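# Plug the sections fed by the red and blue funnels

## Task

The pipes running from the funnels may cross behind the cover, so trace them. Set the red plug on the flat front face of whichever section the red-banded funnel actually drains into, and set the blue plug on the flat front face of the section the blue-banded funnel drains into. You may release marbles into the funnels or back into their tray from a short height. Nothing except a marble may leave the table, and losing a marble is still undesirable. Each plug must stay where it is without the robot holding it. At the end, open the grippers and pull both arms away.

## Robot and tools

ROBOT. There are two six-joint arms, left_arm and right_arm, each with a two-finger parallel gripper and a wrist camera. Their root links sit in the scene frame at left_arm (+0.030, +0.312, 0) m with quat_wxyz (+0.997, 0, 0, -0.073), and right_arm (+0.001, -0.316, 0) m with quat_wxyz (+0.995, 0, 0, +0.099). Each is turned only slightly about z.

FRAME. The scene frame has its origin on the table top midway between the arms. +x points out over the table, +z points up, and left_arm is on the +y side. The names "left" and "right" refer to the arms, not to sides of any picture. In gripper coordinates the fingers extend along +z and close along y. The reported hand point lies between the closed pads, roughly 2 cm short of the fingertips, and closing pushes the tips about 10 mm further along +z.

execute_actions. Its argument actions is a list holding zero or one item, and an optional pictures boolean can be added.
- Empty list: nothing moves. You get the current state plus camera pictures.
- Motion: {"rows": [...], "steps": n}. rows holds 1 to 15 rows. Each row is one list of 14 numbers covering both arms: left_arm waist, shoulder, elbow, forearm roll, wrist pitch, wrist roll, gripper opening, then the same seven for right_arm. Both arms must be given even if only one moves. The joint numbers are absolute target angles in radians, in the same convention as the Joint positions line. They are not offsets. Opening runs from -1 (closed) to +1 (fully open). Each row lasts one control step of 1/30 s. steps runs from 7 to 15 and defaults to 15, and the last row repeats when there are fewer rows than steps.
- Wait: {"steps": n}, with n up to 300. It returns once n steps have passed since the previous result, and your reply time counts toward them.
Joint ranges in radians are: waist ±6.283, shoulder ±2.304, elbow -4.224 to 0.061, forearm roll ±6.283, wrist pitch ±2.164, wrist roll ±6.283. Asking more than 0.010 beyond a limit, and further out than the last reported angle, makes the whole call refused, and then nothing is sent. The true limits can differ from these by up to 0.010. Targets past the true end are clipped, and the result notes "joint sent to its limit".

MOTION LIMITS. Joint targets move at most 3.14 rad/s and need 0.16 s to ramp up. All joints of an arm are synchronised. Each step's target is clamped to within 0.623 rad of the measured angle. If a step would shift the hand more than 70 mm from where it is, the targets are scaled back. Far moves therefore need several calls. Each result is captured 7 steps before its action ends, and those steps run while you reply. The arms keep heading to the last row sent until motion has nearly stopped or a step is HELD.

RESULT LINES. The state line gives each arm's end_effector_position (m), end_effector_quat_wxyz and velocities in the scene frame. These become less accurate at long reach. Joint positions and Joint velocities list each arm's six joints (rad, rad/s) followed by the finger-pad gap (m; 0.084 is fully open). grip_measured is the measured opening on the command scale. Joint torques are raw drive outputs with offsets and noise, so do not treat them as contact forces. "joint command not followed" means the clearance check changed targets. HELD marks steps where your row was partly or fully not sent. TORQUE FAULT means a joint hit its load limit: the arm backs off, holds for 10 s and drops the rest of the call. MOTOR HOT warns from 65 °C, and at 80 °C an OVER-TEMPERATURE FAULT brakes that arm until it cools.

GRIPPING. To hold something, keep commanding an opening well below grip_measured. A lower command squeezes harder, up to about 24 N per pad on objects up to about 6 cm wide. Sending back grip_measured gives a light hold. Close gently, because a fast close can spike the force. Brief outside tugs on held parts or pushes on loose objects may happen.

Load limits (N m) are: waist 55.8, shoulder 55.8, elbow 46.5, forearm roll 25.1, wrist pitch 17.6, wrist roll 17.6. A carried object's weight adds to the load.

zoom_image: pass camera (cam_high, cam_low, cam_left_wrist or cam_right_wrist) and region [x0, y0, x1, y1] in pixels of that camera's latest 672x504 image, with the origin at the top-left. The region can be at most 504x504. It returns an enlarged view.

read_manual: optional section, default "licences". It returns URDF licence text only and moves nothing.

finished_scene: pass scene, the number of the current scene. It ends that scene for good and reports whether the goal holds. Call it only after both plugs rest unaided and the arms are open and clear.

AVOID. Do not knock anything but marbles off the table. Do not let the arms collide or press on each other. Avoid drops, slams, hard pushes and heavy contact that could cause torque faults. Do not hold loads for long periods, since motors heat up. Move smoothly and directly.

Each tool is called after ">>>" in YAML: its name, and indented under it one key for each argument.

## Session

>>> execute_actions:
  actions: []

Scene clock: 0.00 s of 6600.00 s.
left_arm: end_effector_position=(-0.0129, +0.5168, +0.3805) grip_measured=+1.00 end_effector_quat_wxyz=(+0.122, +0.798, +0.280, +0.520) end_effector_velocity=(+0.000, -0.000, -0.000) end_effector_angular_velocity=(-0.001, -0.001, -0.001) | right_arm: end_effector_position=(+0.4071, -0.3822, +0.3411) grip_measured=+1.00 end_effector_quat_wxyz=(-0.385, -0.014, +0.922, +0.029) end_effector_velocity=(-0.000, -0.000, +0.000) end_effector_angular_velocity=(+0.000, +0.000, -0.000)
Joint positions: left_arm=[ 2.684  0.119 -0.484 -0.63  -1.605  2.196  0.084] | right_arm=[-0.329 -0.475 -1.254 -0.051 -1.57   3.002  0.084]
Joint velocities: left_arm=[-0.    -0.001  0.001  0.    -0.     0.     0.   ] | right_arm=[-0.  0.  0.  0. -0.  0. -0.]
Joint torques (N m, as the arm reports them, + toward a larger angle): no reading
Motor temperatures (°C, as the motors report them): left_arm=[30 30 32 31 31 32] | right_arm=[28 29 33 28 33 32]

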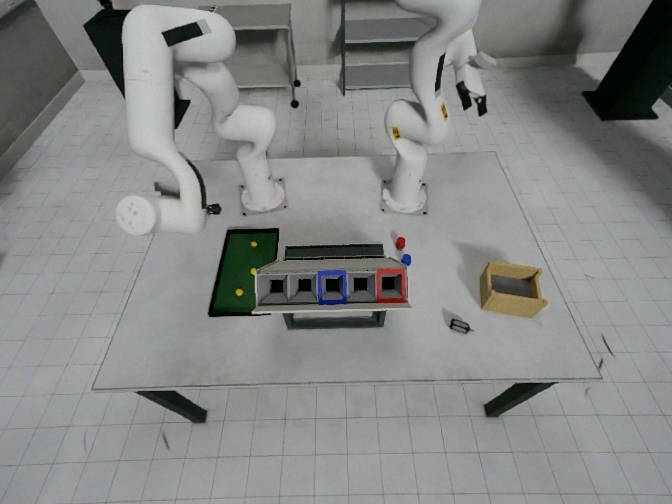

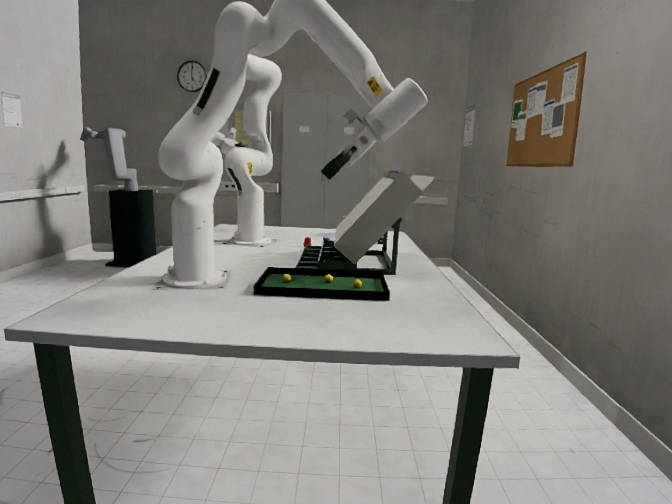

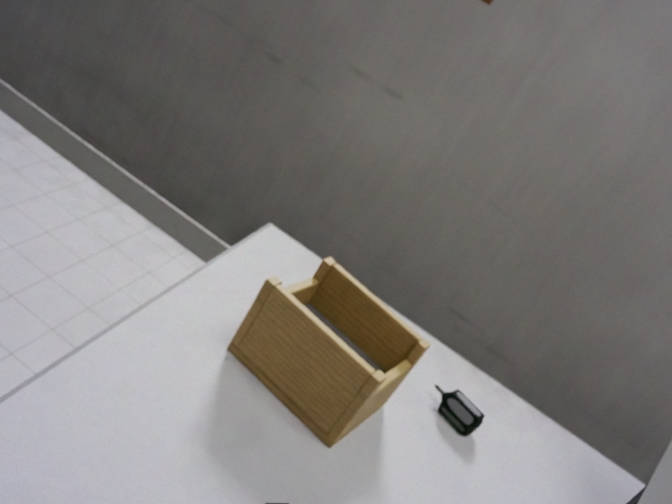

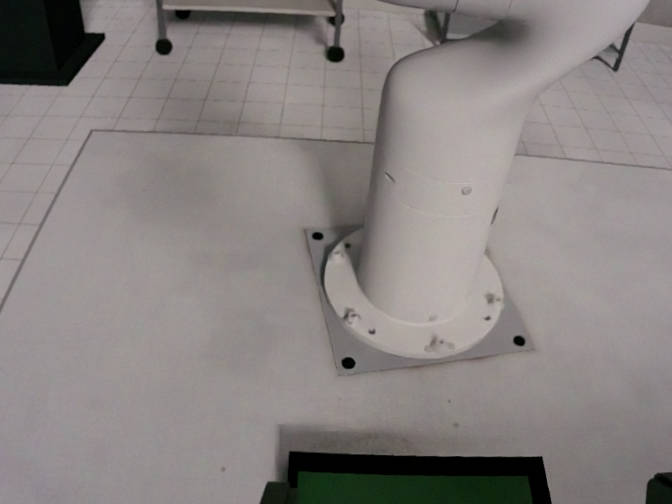

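>>> execute_actions:
  actions:
    - {"rows":[[2.684,0.119,-0.484,-0.63,-1.605,2.196,1,-0.351,-0.064,-0.543,0,-0.479,-0.153,0.3]]}

>>> execute_actions:
  actions:
    - {"steps":60}
  pictures: true

Scene clock: 0.53 s of 6600.00 s.
left_arm: end_effector_position=(-0.0129, +0.5168, +0.3804) grip_measured=+1.00 end_effector_quat_wxyz=(+0.122, +0.798, +0.279, +0.520) end_effector_velocity=(+0.000, +0.000, +0.000) end_effector_angular_velocity=(+0.003, +0.000, -0.002) | right_arm: end_effector_position=(+0.3685, -0.3756, +0.3101) grip_measured=+0.31 end_effector_quat_wxyz=(-0.317, -0.107, +0.940, +0.063) end_effector_velocity=(-0.223, +0.039, -0.212) end_effector_angular_velocity=(+0.725, -0.774, +0.883)
Joint positions: left_arm=[ 2.684  0.119 -0.484 -0.63  -1.605  2.196  0.084] | right_arm=[-0.336 -0.343 -1.047 -0.035 -1.362  2.795  0.057]
Joint velocities: left_arm=[-0.001  0.001 -0.001 -0.    -0.001  0.002 -0.   ] | right_arm=[-0.037  0.678  1.178  0.083  1.208 -1.21  -0.012]
Joint torques (N m, as the arm reports them, + toward a larger angle): left_arm=[  3.03   7.12 -17.05   1.48  -1.98  -0.04] | right_arm=[ -4.67  22.25 -20.59   0.87  -1.27  -0.37]
Motor temperatures (°C, as the motors report them): left_arm=[30 30 32 31 31 32] | right_arm=[28 29 33 28 33 32]
Steps of this call (steps 1 to 8: nothing new was sent; steps 9 to 16: the first 8 steps of this action). Readings (joint positions):
9: left_arm=[2.684 0.119 -0.484 -0.630 -1.605 2.196] | right_arm=[-0.329 -0.475 -1.254 -0.051 -1.569 3.002]
10: left_arm=[2.684 0.119 -0.484 -0.630 -1.605 2.196] | right_arm=[-0.329 -0.473 -1.250 -0.050 -1.565 2.998]
12: left_arm=[2.684 0.119 -0.484 -0.630 -1.605 2.196] | right_arm=[-0.330 -0.448 -1.212 -0.047 -1.525 2.958]
16: the state above

Scene clock: 2.53 s of 6600.00 s.
left_arm: end_effector_position=(-0.0129, +0.5168, +0.3804) grip_measured=+1.00 end_effector_quat_wxyz=(+0.122, +0.798, +0.279, +0.520) end_effector_velocity=(-0.000, -0.000, +0.000) end_effector_angular_velocity=(-0.001, +0.000, +0.001) | right_arm: end_effector_position=(+0.3517, -0.3704, +0.1998) grip_measured=+0.29 end_effector_quat_wxyz=(+0.000, +1.000, -0.000, -0.000) end_effector_velocity=(-0.000, +0.000, -0.000) end_effector_angular_velocity=(+0.000, +0.001, +0.002)
Joint positions: left_arm=[ 2.684  0.119 -0.484 -0.63  -1.605  2.196  0.084] | right_arm=[-0.351 -0.064 -0.543  0.    -0.479 -0.153  0.056]
Joint velocities: left_arm=[ 0.001  0.001  0.     0.001 -0.    -0.001  0.   ] | right_arm=[ 0.    -0.     0.    -0.    -0.001 -0.002 -0.   ]
Joint torques (N m, as the arm reports them, + toward a larger angle): left_arm=[  3.5    6.36 -17.3    1.23  -2.01  -0.01] | right_arm=[ -4.72  19.71 -18.07   0.34  -0.07  -0.41]
Motor temperatures (°C, as the motors report them): left_arm=[30 30 32 31 31 32] | right_arm=[28 29 33 28 33 32]
Kept back: nothing.
Steps of this call (steps 1 to 7: the last 7 steps of your previous action; steps 8 to 60: the robot went on to your last target). Readings (joint positions):
1: left_arm=[2.684 0.119 -0.484 -0.630 -1.605 2.196] | right_arm=[-0.337 -0.322 -1.009 -0.032 -1.321 2.754]
2: left_arm=[2.684 0.119 -0.484 -0.630 -1.605 2.196] | right_arm=[-0.338 -0.302 -0.972 -0.029 -1.280 2.712]
4: left_arm=[2.684 0.119 -0.484 -0.630 -1.605 2.196] | right_arm=[-0.340 -0.262 -0.900 -0.024 -1.188 2.620]
8: left_arm=[2.684 0.119 -0.484 -0.630 -1.605 2.196] | right_arm=[-0.345 -0.180 -0.752 -0.014 -0.944 2.376]
60: the state above

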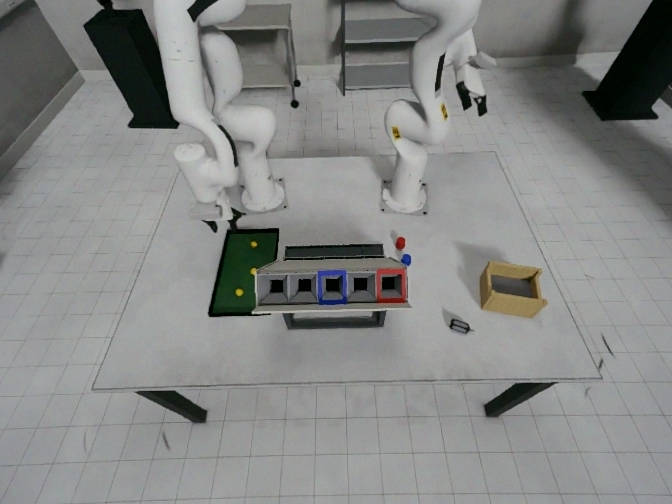

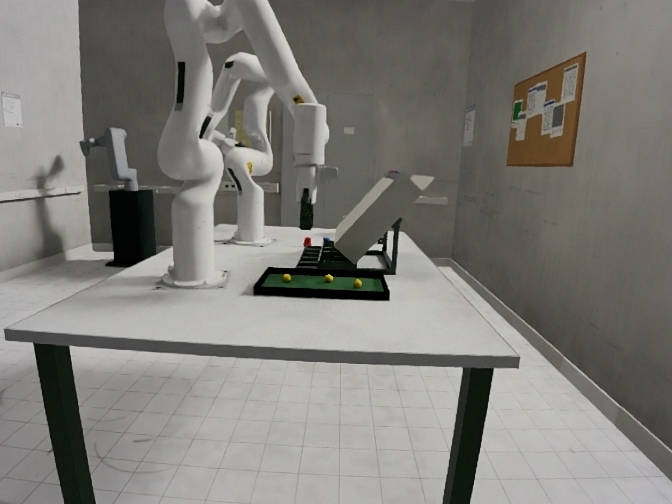

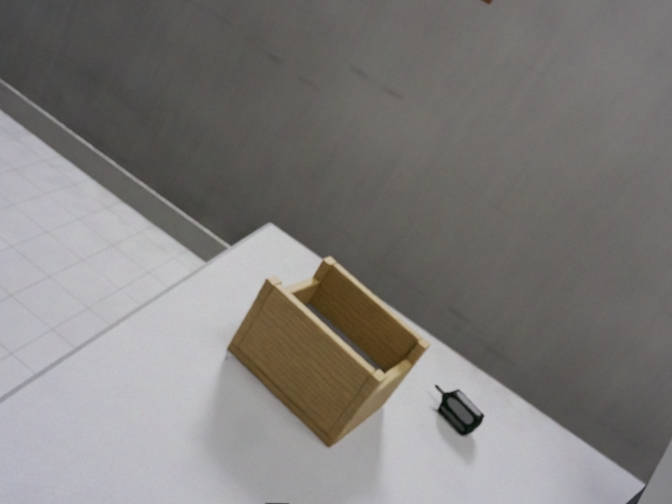

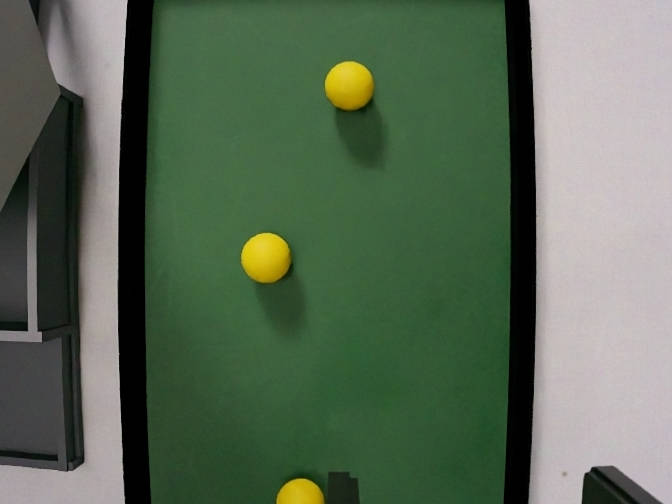

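>>> execute_actions:
  actions:
    - {"rows":[[2.684,0.119,-0.484,-0.63,-1.605,2.196,1,-0.167,-0.423,-0.685,0,-0.262,0.031,0.3]]}

>>> execute_actions:
  actions:
    - {"steps":25}

>>> execute_actions:
  actions:
    - {"rows":[[2.684,0.119,-0.484,-0.63,-1.605,2.196,1,-0.167,-0.607,-0.71,0,-0.103,0.031,0.3]]}

>>> execute_actions:
  actions:
    - {"steps":18}

>>> execute_actions:
  actions:
    - {"rows":[[2.684,0.119,-0.484,-0.63,-1.605,2.196,1,-0.167,-0.607,-0.71,0,-0.103,0.031,-0.8]]}
  pictures: true

Scene clock: 9.00 s of 6600.00 s.
left_arm: end_effector_position=(-0.0129, +0.5168, +0.3804) grip_measured=+1.00 end_effector_quat_wxyz=(+0.122, +0.798, +0.279, +0.520) end_effector_velocity=(+0.001, -0.000, -0.000) end_effector_angular_velocity=(-0.001, -0.001, +0.001) | right_arm: end_effector_position=(+0.3851, -0.3436, +0.1602) grip_measured=+0.29 end_effector_quat_wxyz=(-0.000, +1.000, -0.000, -0.000) end_effector_velocity=(+0.158, +0.157, -0.229) end_effector_angular_velocity=(+0.000, +0.006, +0.002)
Joint positions: left_arm=[ 2.684  0.119 -0.484 -0.63  -1.605  2.196  0.084] | right_arm=[-0.269 -0.225 -0.606  0.    -0.382 -0.071  0.056]
Joint velocities: left_arm=[-0.     0.001  0.002 -0.001 -0.    -0.001 -0.   ] | right_arm=[ 0.437 -0.853 -0.335 -0.     0.512  0.434  0.   ]
Joint torques (N m, as the arm reports them, + toward a larger angle): left_arm=[  3.29   6.51 -17.28   1.19  -1.97  -0.11] | right_arm=[ -4.32  28.29 -16.86   0.41   0.01  -0.44]
Motor temperatures (°C, as the motors report them): left_arm=[30 30 32 31 31 32] | right_arm=[28 29 33 28 33 32]
Steps of this call (steps 1 to 15: the robot went on to your last target; steps 16 to 90: nothing new was sent; then 3.20 s passed at rest; steps 91 to 98: the first 8 steps of this action). Readings (joint positions):
91: left_arm=[2.684 0.119 -0.484 -0.630 -1.605 2.196] | right_arm=[-0.351 -0.064 -0.543 -0.000 -0.479 -0.153]
92: left_arm=[2.684 0.119 -0.484 -0.630 -1.605 2.196] | right_arm=[-0.349 -0.067 -0.544 -0.000 -0.477 -0.151]
94: left_arm=[2.684 0.119 -0.484 -0.630 -1.605 2.196] | right_arm=[-0.331 -0.102 -0.559 -0.000 -0.455 -0.132]
98: the state above

Scene clock: 9.83 s of 6600.00 s.
left_arm: end_effector_position=(-0.0129, +0.5168, +0.3804) grip_measured=+1.00 end_effector_quat_wxyz=(+0.122, +0.798, +0.279, +0.520) end_effector_velocity=(+0.000, -0.000, -0.000) end_effector_angular_velocity=(-0.000, +0.000, -0.000) | right_arm: end_effector_position=(+0.4165, -0.3035, +0.1026) grip_measured=+0.29 end_effector_quat_wxyz=(+0.000, +1.000, -0.000, +0.000) end_effector_velocity=(+0.000, +0.000, -0.001) end_effector_angular_velocity=(-0.000, +0.000, +0.000)
Joint positions: left_arm=[ 2.684  0.119 -0.484 -0.63  -1.605  2.196  0.084] | right_arm=[-0.167 -0.423 -0.685 -0.    -0.262  0.031  0.056]
Joint velocities: left_arm=[-0. -0.  0.  0.  0.  0.  0.] | right_arm=[ 0.001 -0.002 -0.001  0.     0.001  0.001  0.   ]
Joint torques (N m, as the arm reports them, + toward a larger angle): left_arm=[  3.28   6.5  -17.5    1.44  -1.98  -0.07] | right_arm=[ -4.72  31.87 -15.5    0.48   0.13  -0.48]
Motor temperatures (°C, as the motors report them): left_arm=[30 30 32 31 31 32] | right_arm=[28 29 33 28 33 32]
Kept back: nothing.
Steps of this call (steps 1 to 7: the last 7 steps of your previous action; steps 8 to 25: the robot went on to your last target). Readings (joint positions):
1: left_arm=[2.684 0.119 -0.484 -0.630 -1.605 2.196] | right_arm=[-0.254 -0.253 -0.618 0.000 -0.365 -0.057]
2: left_arm=[2.684 0.119 -0.484 -0.630 -1.605 2.196] | right_arm=[-0.240 -0.280 -0.629 0.000 -0.348 -0.042]
4: left_arm=[2.684 0.119 -0.484 -0.630 -1.605 2.196] | right_arm=[-0.213 -0.333 -0.649 0.000 -0.317 -0.015]
8: left_arm=[2.684 0.119 -0.484 -0.630 -1.605 2.196] | right_arm=[-0.181 -0.396 -0.674 0.000 -0.279 0.017]
25: the state above

Scene clock: 10.10 s of 6600.00 s.
left_arm: end_effector_position=(-0.0129, +0.5168, +0.3804) grip_measured=+1.00 end_effector_quat_wxyz=(+0.122, +0.798, +0.279, +0.520) end_effector_velocity=(+0.000, -0.000, -0.000) end_effector_angular_velocity=(+0.001, +0.001, +0.000) | right_arm: end_effector_position=(+0.4163, -0.3035, +0.0489) grip_measured=+0.29 end_effector_quat_wxyz=(+0.000, +1.000, -0.000, -0.002) end_effector_velocity=(-0.015, -0.001, -0.181) end_effector_angular_velocity=(-0.001, +0.018, +0.000)
Joint positions: left_arm=[ 2.684  0.119 -0.484 -0.63  -1.605  2.196  0.084] | right_arm=[-0.167 -0.562 -0.702 -0.    -0.145  0.031  0.056]
Joint velocities: left_arm=[ 0.     0.001  0.001 -0.     0.001  0.001  0.   ] | right_arm=[-0.    -0.462 -0.054 -0.     0.391  0.     0.   ]
Joint torques (N m, as the arm reports them, + toward a larger angle): left_arm=[  2.91   6.46 -17.54   1.29  -2.01  -0.06] | right_arm=[ -4.66  58.34 -15.59   0.49  -0.01  -0.43]
Motor temperatures (°C, as the motors report them): left_arm=[30 30 32 31 31 32] | right_arm=[28 29 33 28 33 32]
Steps of this call (steps 1 to 8: the first 8 steps of this action). Readings (joint positions):
1: left_arm=[2.684 0.119 -0.484 -0.630 -1.605 2.196] | right_arm=[-0.167 -0.423 -0.685 -0.000 -0.262 0.031]
2: left_arm=[2.684 0.119 -0.484 -0.630 -1.605 2.196] | right_arm=[-0.167 -0.426 -0.686 -0.000 -0.259 0.031]
4: left_arm=[2.684 0.119 -0.484 -0.630 -1.605 2.196] | right_arm=[-0.167 -0.460 -0.692 0.000 -0.227 0.031]
8: the state above

Scene clock: 10.70 s of 6600.00 s.
left_arm: end_effector_position=(-0.0129, +0.5168, +0.3804) grip_measured=+1.00 end_effector_quat_wxyz=(+0.122, +0.798, +0.279, +0.520) end_effector_velocity=(+0.000, -0.000, -0.000) end_effector_angular_velocity=(-0.002, -0.001, -0.000) | right_arm: end_effector_position=(+0.4167, -0.3035, +0.0316) grip_measured=+0.29 end_effector_quat_wxyz=(+0.000, +1.000, -0.000, +0.000) end_effector_velocity=(-0.000, -0.000, -0.001) end_effector_angular_velocity=(+0.000, +0.000, -0.001)
Joint positions: left_arm=[ 2.684  0.119 -0.484 -0.63  -1.605  2.196  0.084] | right_arm=[-0.167 -0.607 -0.71   0.    -0.103  0.031  0.056]
Joint velocities: left_arm=[ 0.    -0.     0.001  0.001 -0.    -0.001  0.   ] | right_arm=[-0.001 -0.002 -0.     0.     0.002 -0.     0.   ]
Joint torques (N m, as the arm reports them, + toward a larger angle): left_arm=[  3.33   6.79 -17.7    1.36  -1.97  -0.07] | right_arm=[ -4.62  34.61 -12.51  -0.01   0.15  -0.33]
Motor temperatures (°C, as the motors report them): left_arm=[30 30 32 31 31 32] | right_arm=[28 29 33 28 33 32]
Kept back: nothing.
Steps of this call (steps 1 to 7: the last 7 steps of your previous action; steps 8 to 18: the robot went on to your last target). Readings (joint positions):
1: left_arm=[2.684 0.119 -0.484 -0.630 -1.605 2.196] | right_arm=[-0.167 -0.575 -0.704 -0.000 -0.133 0.031]
2: left_arm=[2.684 0.119 -0.484 -0.630 -1.605 2.196] | right_arm=[-0.167 -0.584 -0.706 -0.000 -0.125 0.031]
4: left_arm=[2.684 0.119 -0.484 -0.630 -1.605 2.196] | right_arm=[-0.167 -0.594 -0.708 -0.000 -0.115 0.031]
8: left_arm=[2.684 0.119 -0.484 -0.630 -1.605 2.196] | right_arm=[-0.167 -0.603 -0.710 0.000 -0.106 0.031]
18: the state above

Scene clock: 10.97 s of 6600.00 s.
left_arm: end_effector_position=(-0.0129, +0.5168, +0.3804) grip_measured=+1.00 end_effector_quat_wxyz=(+0.122, +0.798, +0.279, +0.520) end_effector_velocity=(+0.000, -0.000, +0.000) end_effector_angular_velocity=(+0.001, +0.000, -0.003) | right_arm: end_effector_position=(+0.4167, -0.3035, +0.0315) grip_measured=-0.46 end_effector_quat_wxyz=(+0.000, +1.000, -0.000, +0.000) end_effector_velocity=(+0.000, +0.000, -0.000) end_effector_angular_velocity=(-0.000, -0.000, +0.000)
Joint positions: left_arm=[ 2.684  0.119 -0.484 -0.63  -1.605  2.196  0.084] | right_arm=[-0.167 -0.607 -0.71  -0.    -0.103  0.031  0.024]
Joint velocities: left_arm=[-0.001 -0.    -0.     0.001 -0.     0.002 -0.   ] | right_arm=[ 0. -0. -0. -0.  0.  0. -0.]
Joint torques (N m, as the arm reports them, + toward a larger angle): left_arm=[  2.85   6.78 -17.58   1.34  -2.03  -0.01] | right_arm=[ -3.83  34.9  -13.09   0.06  -0.06  -0.44]
Motor temperatures (°C, as the motors report them): left_arm=[30 30 32 31 31 32] | right_arm=[28 29 33 28 33 32]
Steps of this call (steps 1 to 8: the first 8 steps of this action). Readings (joint positions):
1: left_arm=[2.684 0.119 -0.484 -0.630 -1.605 2.196] | right_arm=[-0.167 -0.607 -0.710 0.000 -0.103 0.031]
2: left_arm=[2.684 0.119 -0.484 -0.630 -1.605 2.196] | right_arm=[-0.167 -0.607 -0.710 0.000 -0.103 0.031]
4: left_arm=[2.684 0.119 -0.484 -0.630 -1.605 2.196] | right_arm=[-0.167 -0.607 -0.710 0.000 -0.103 0.031]
8: the state above

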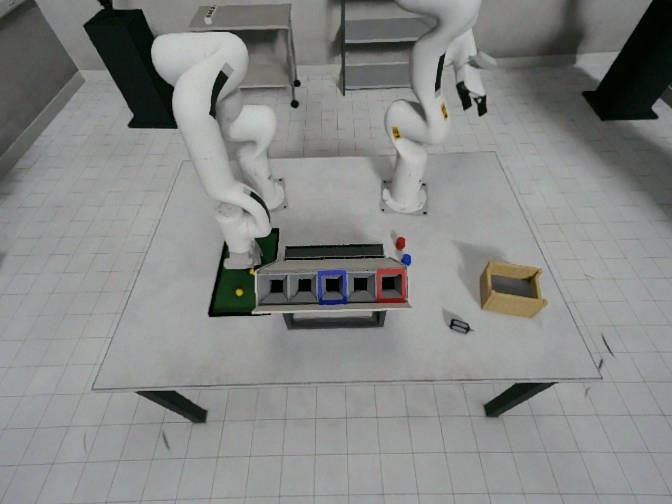

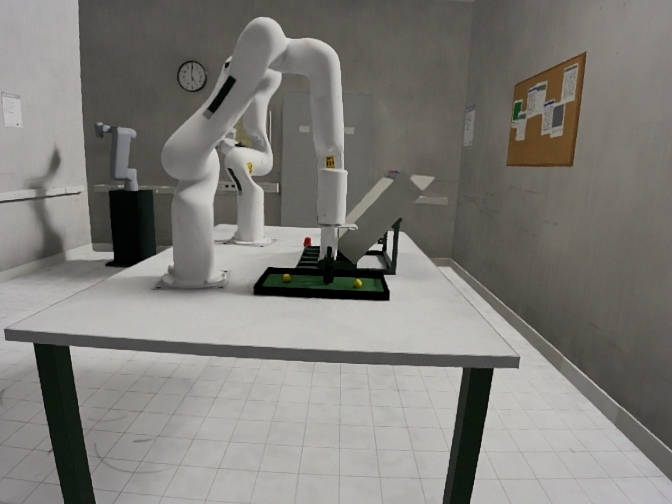

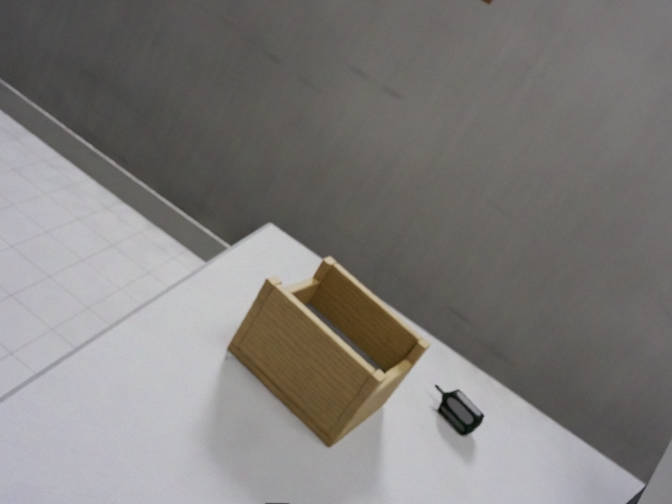

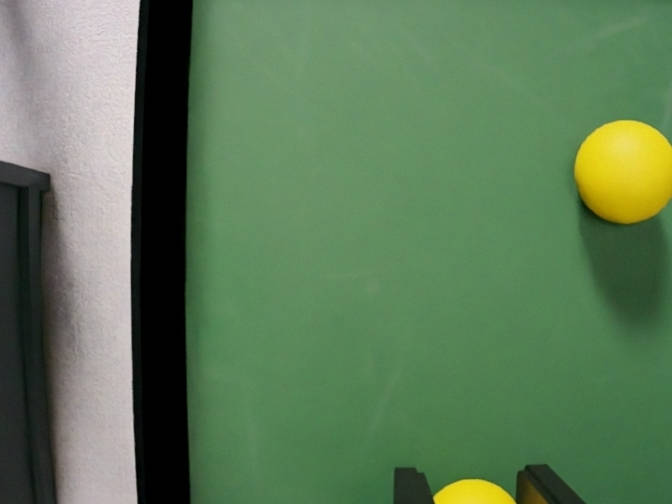

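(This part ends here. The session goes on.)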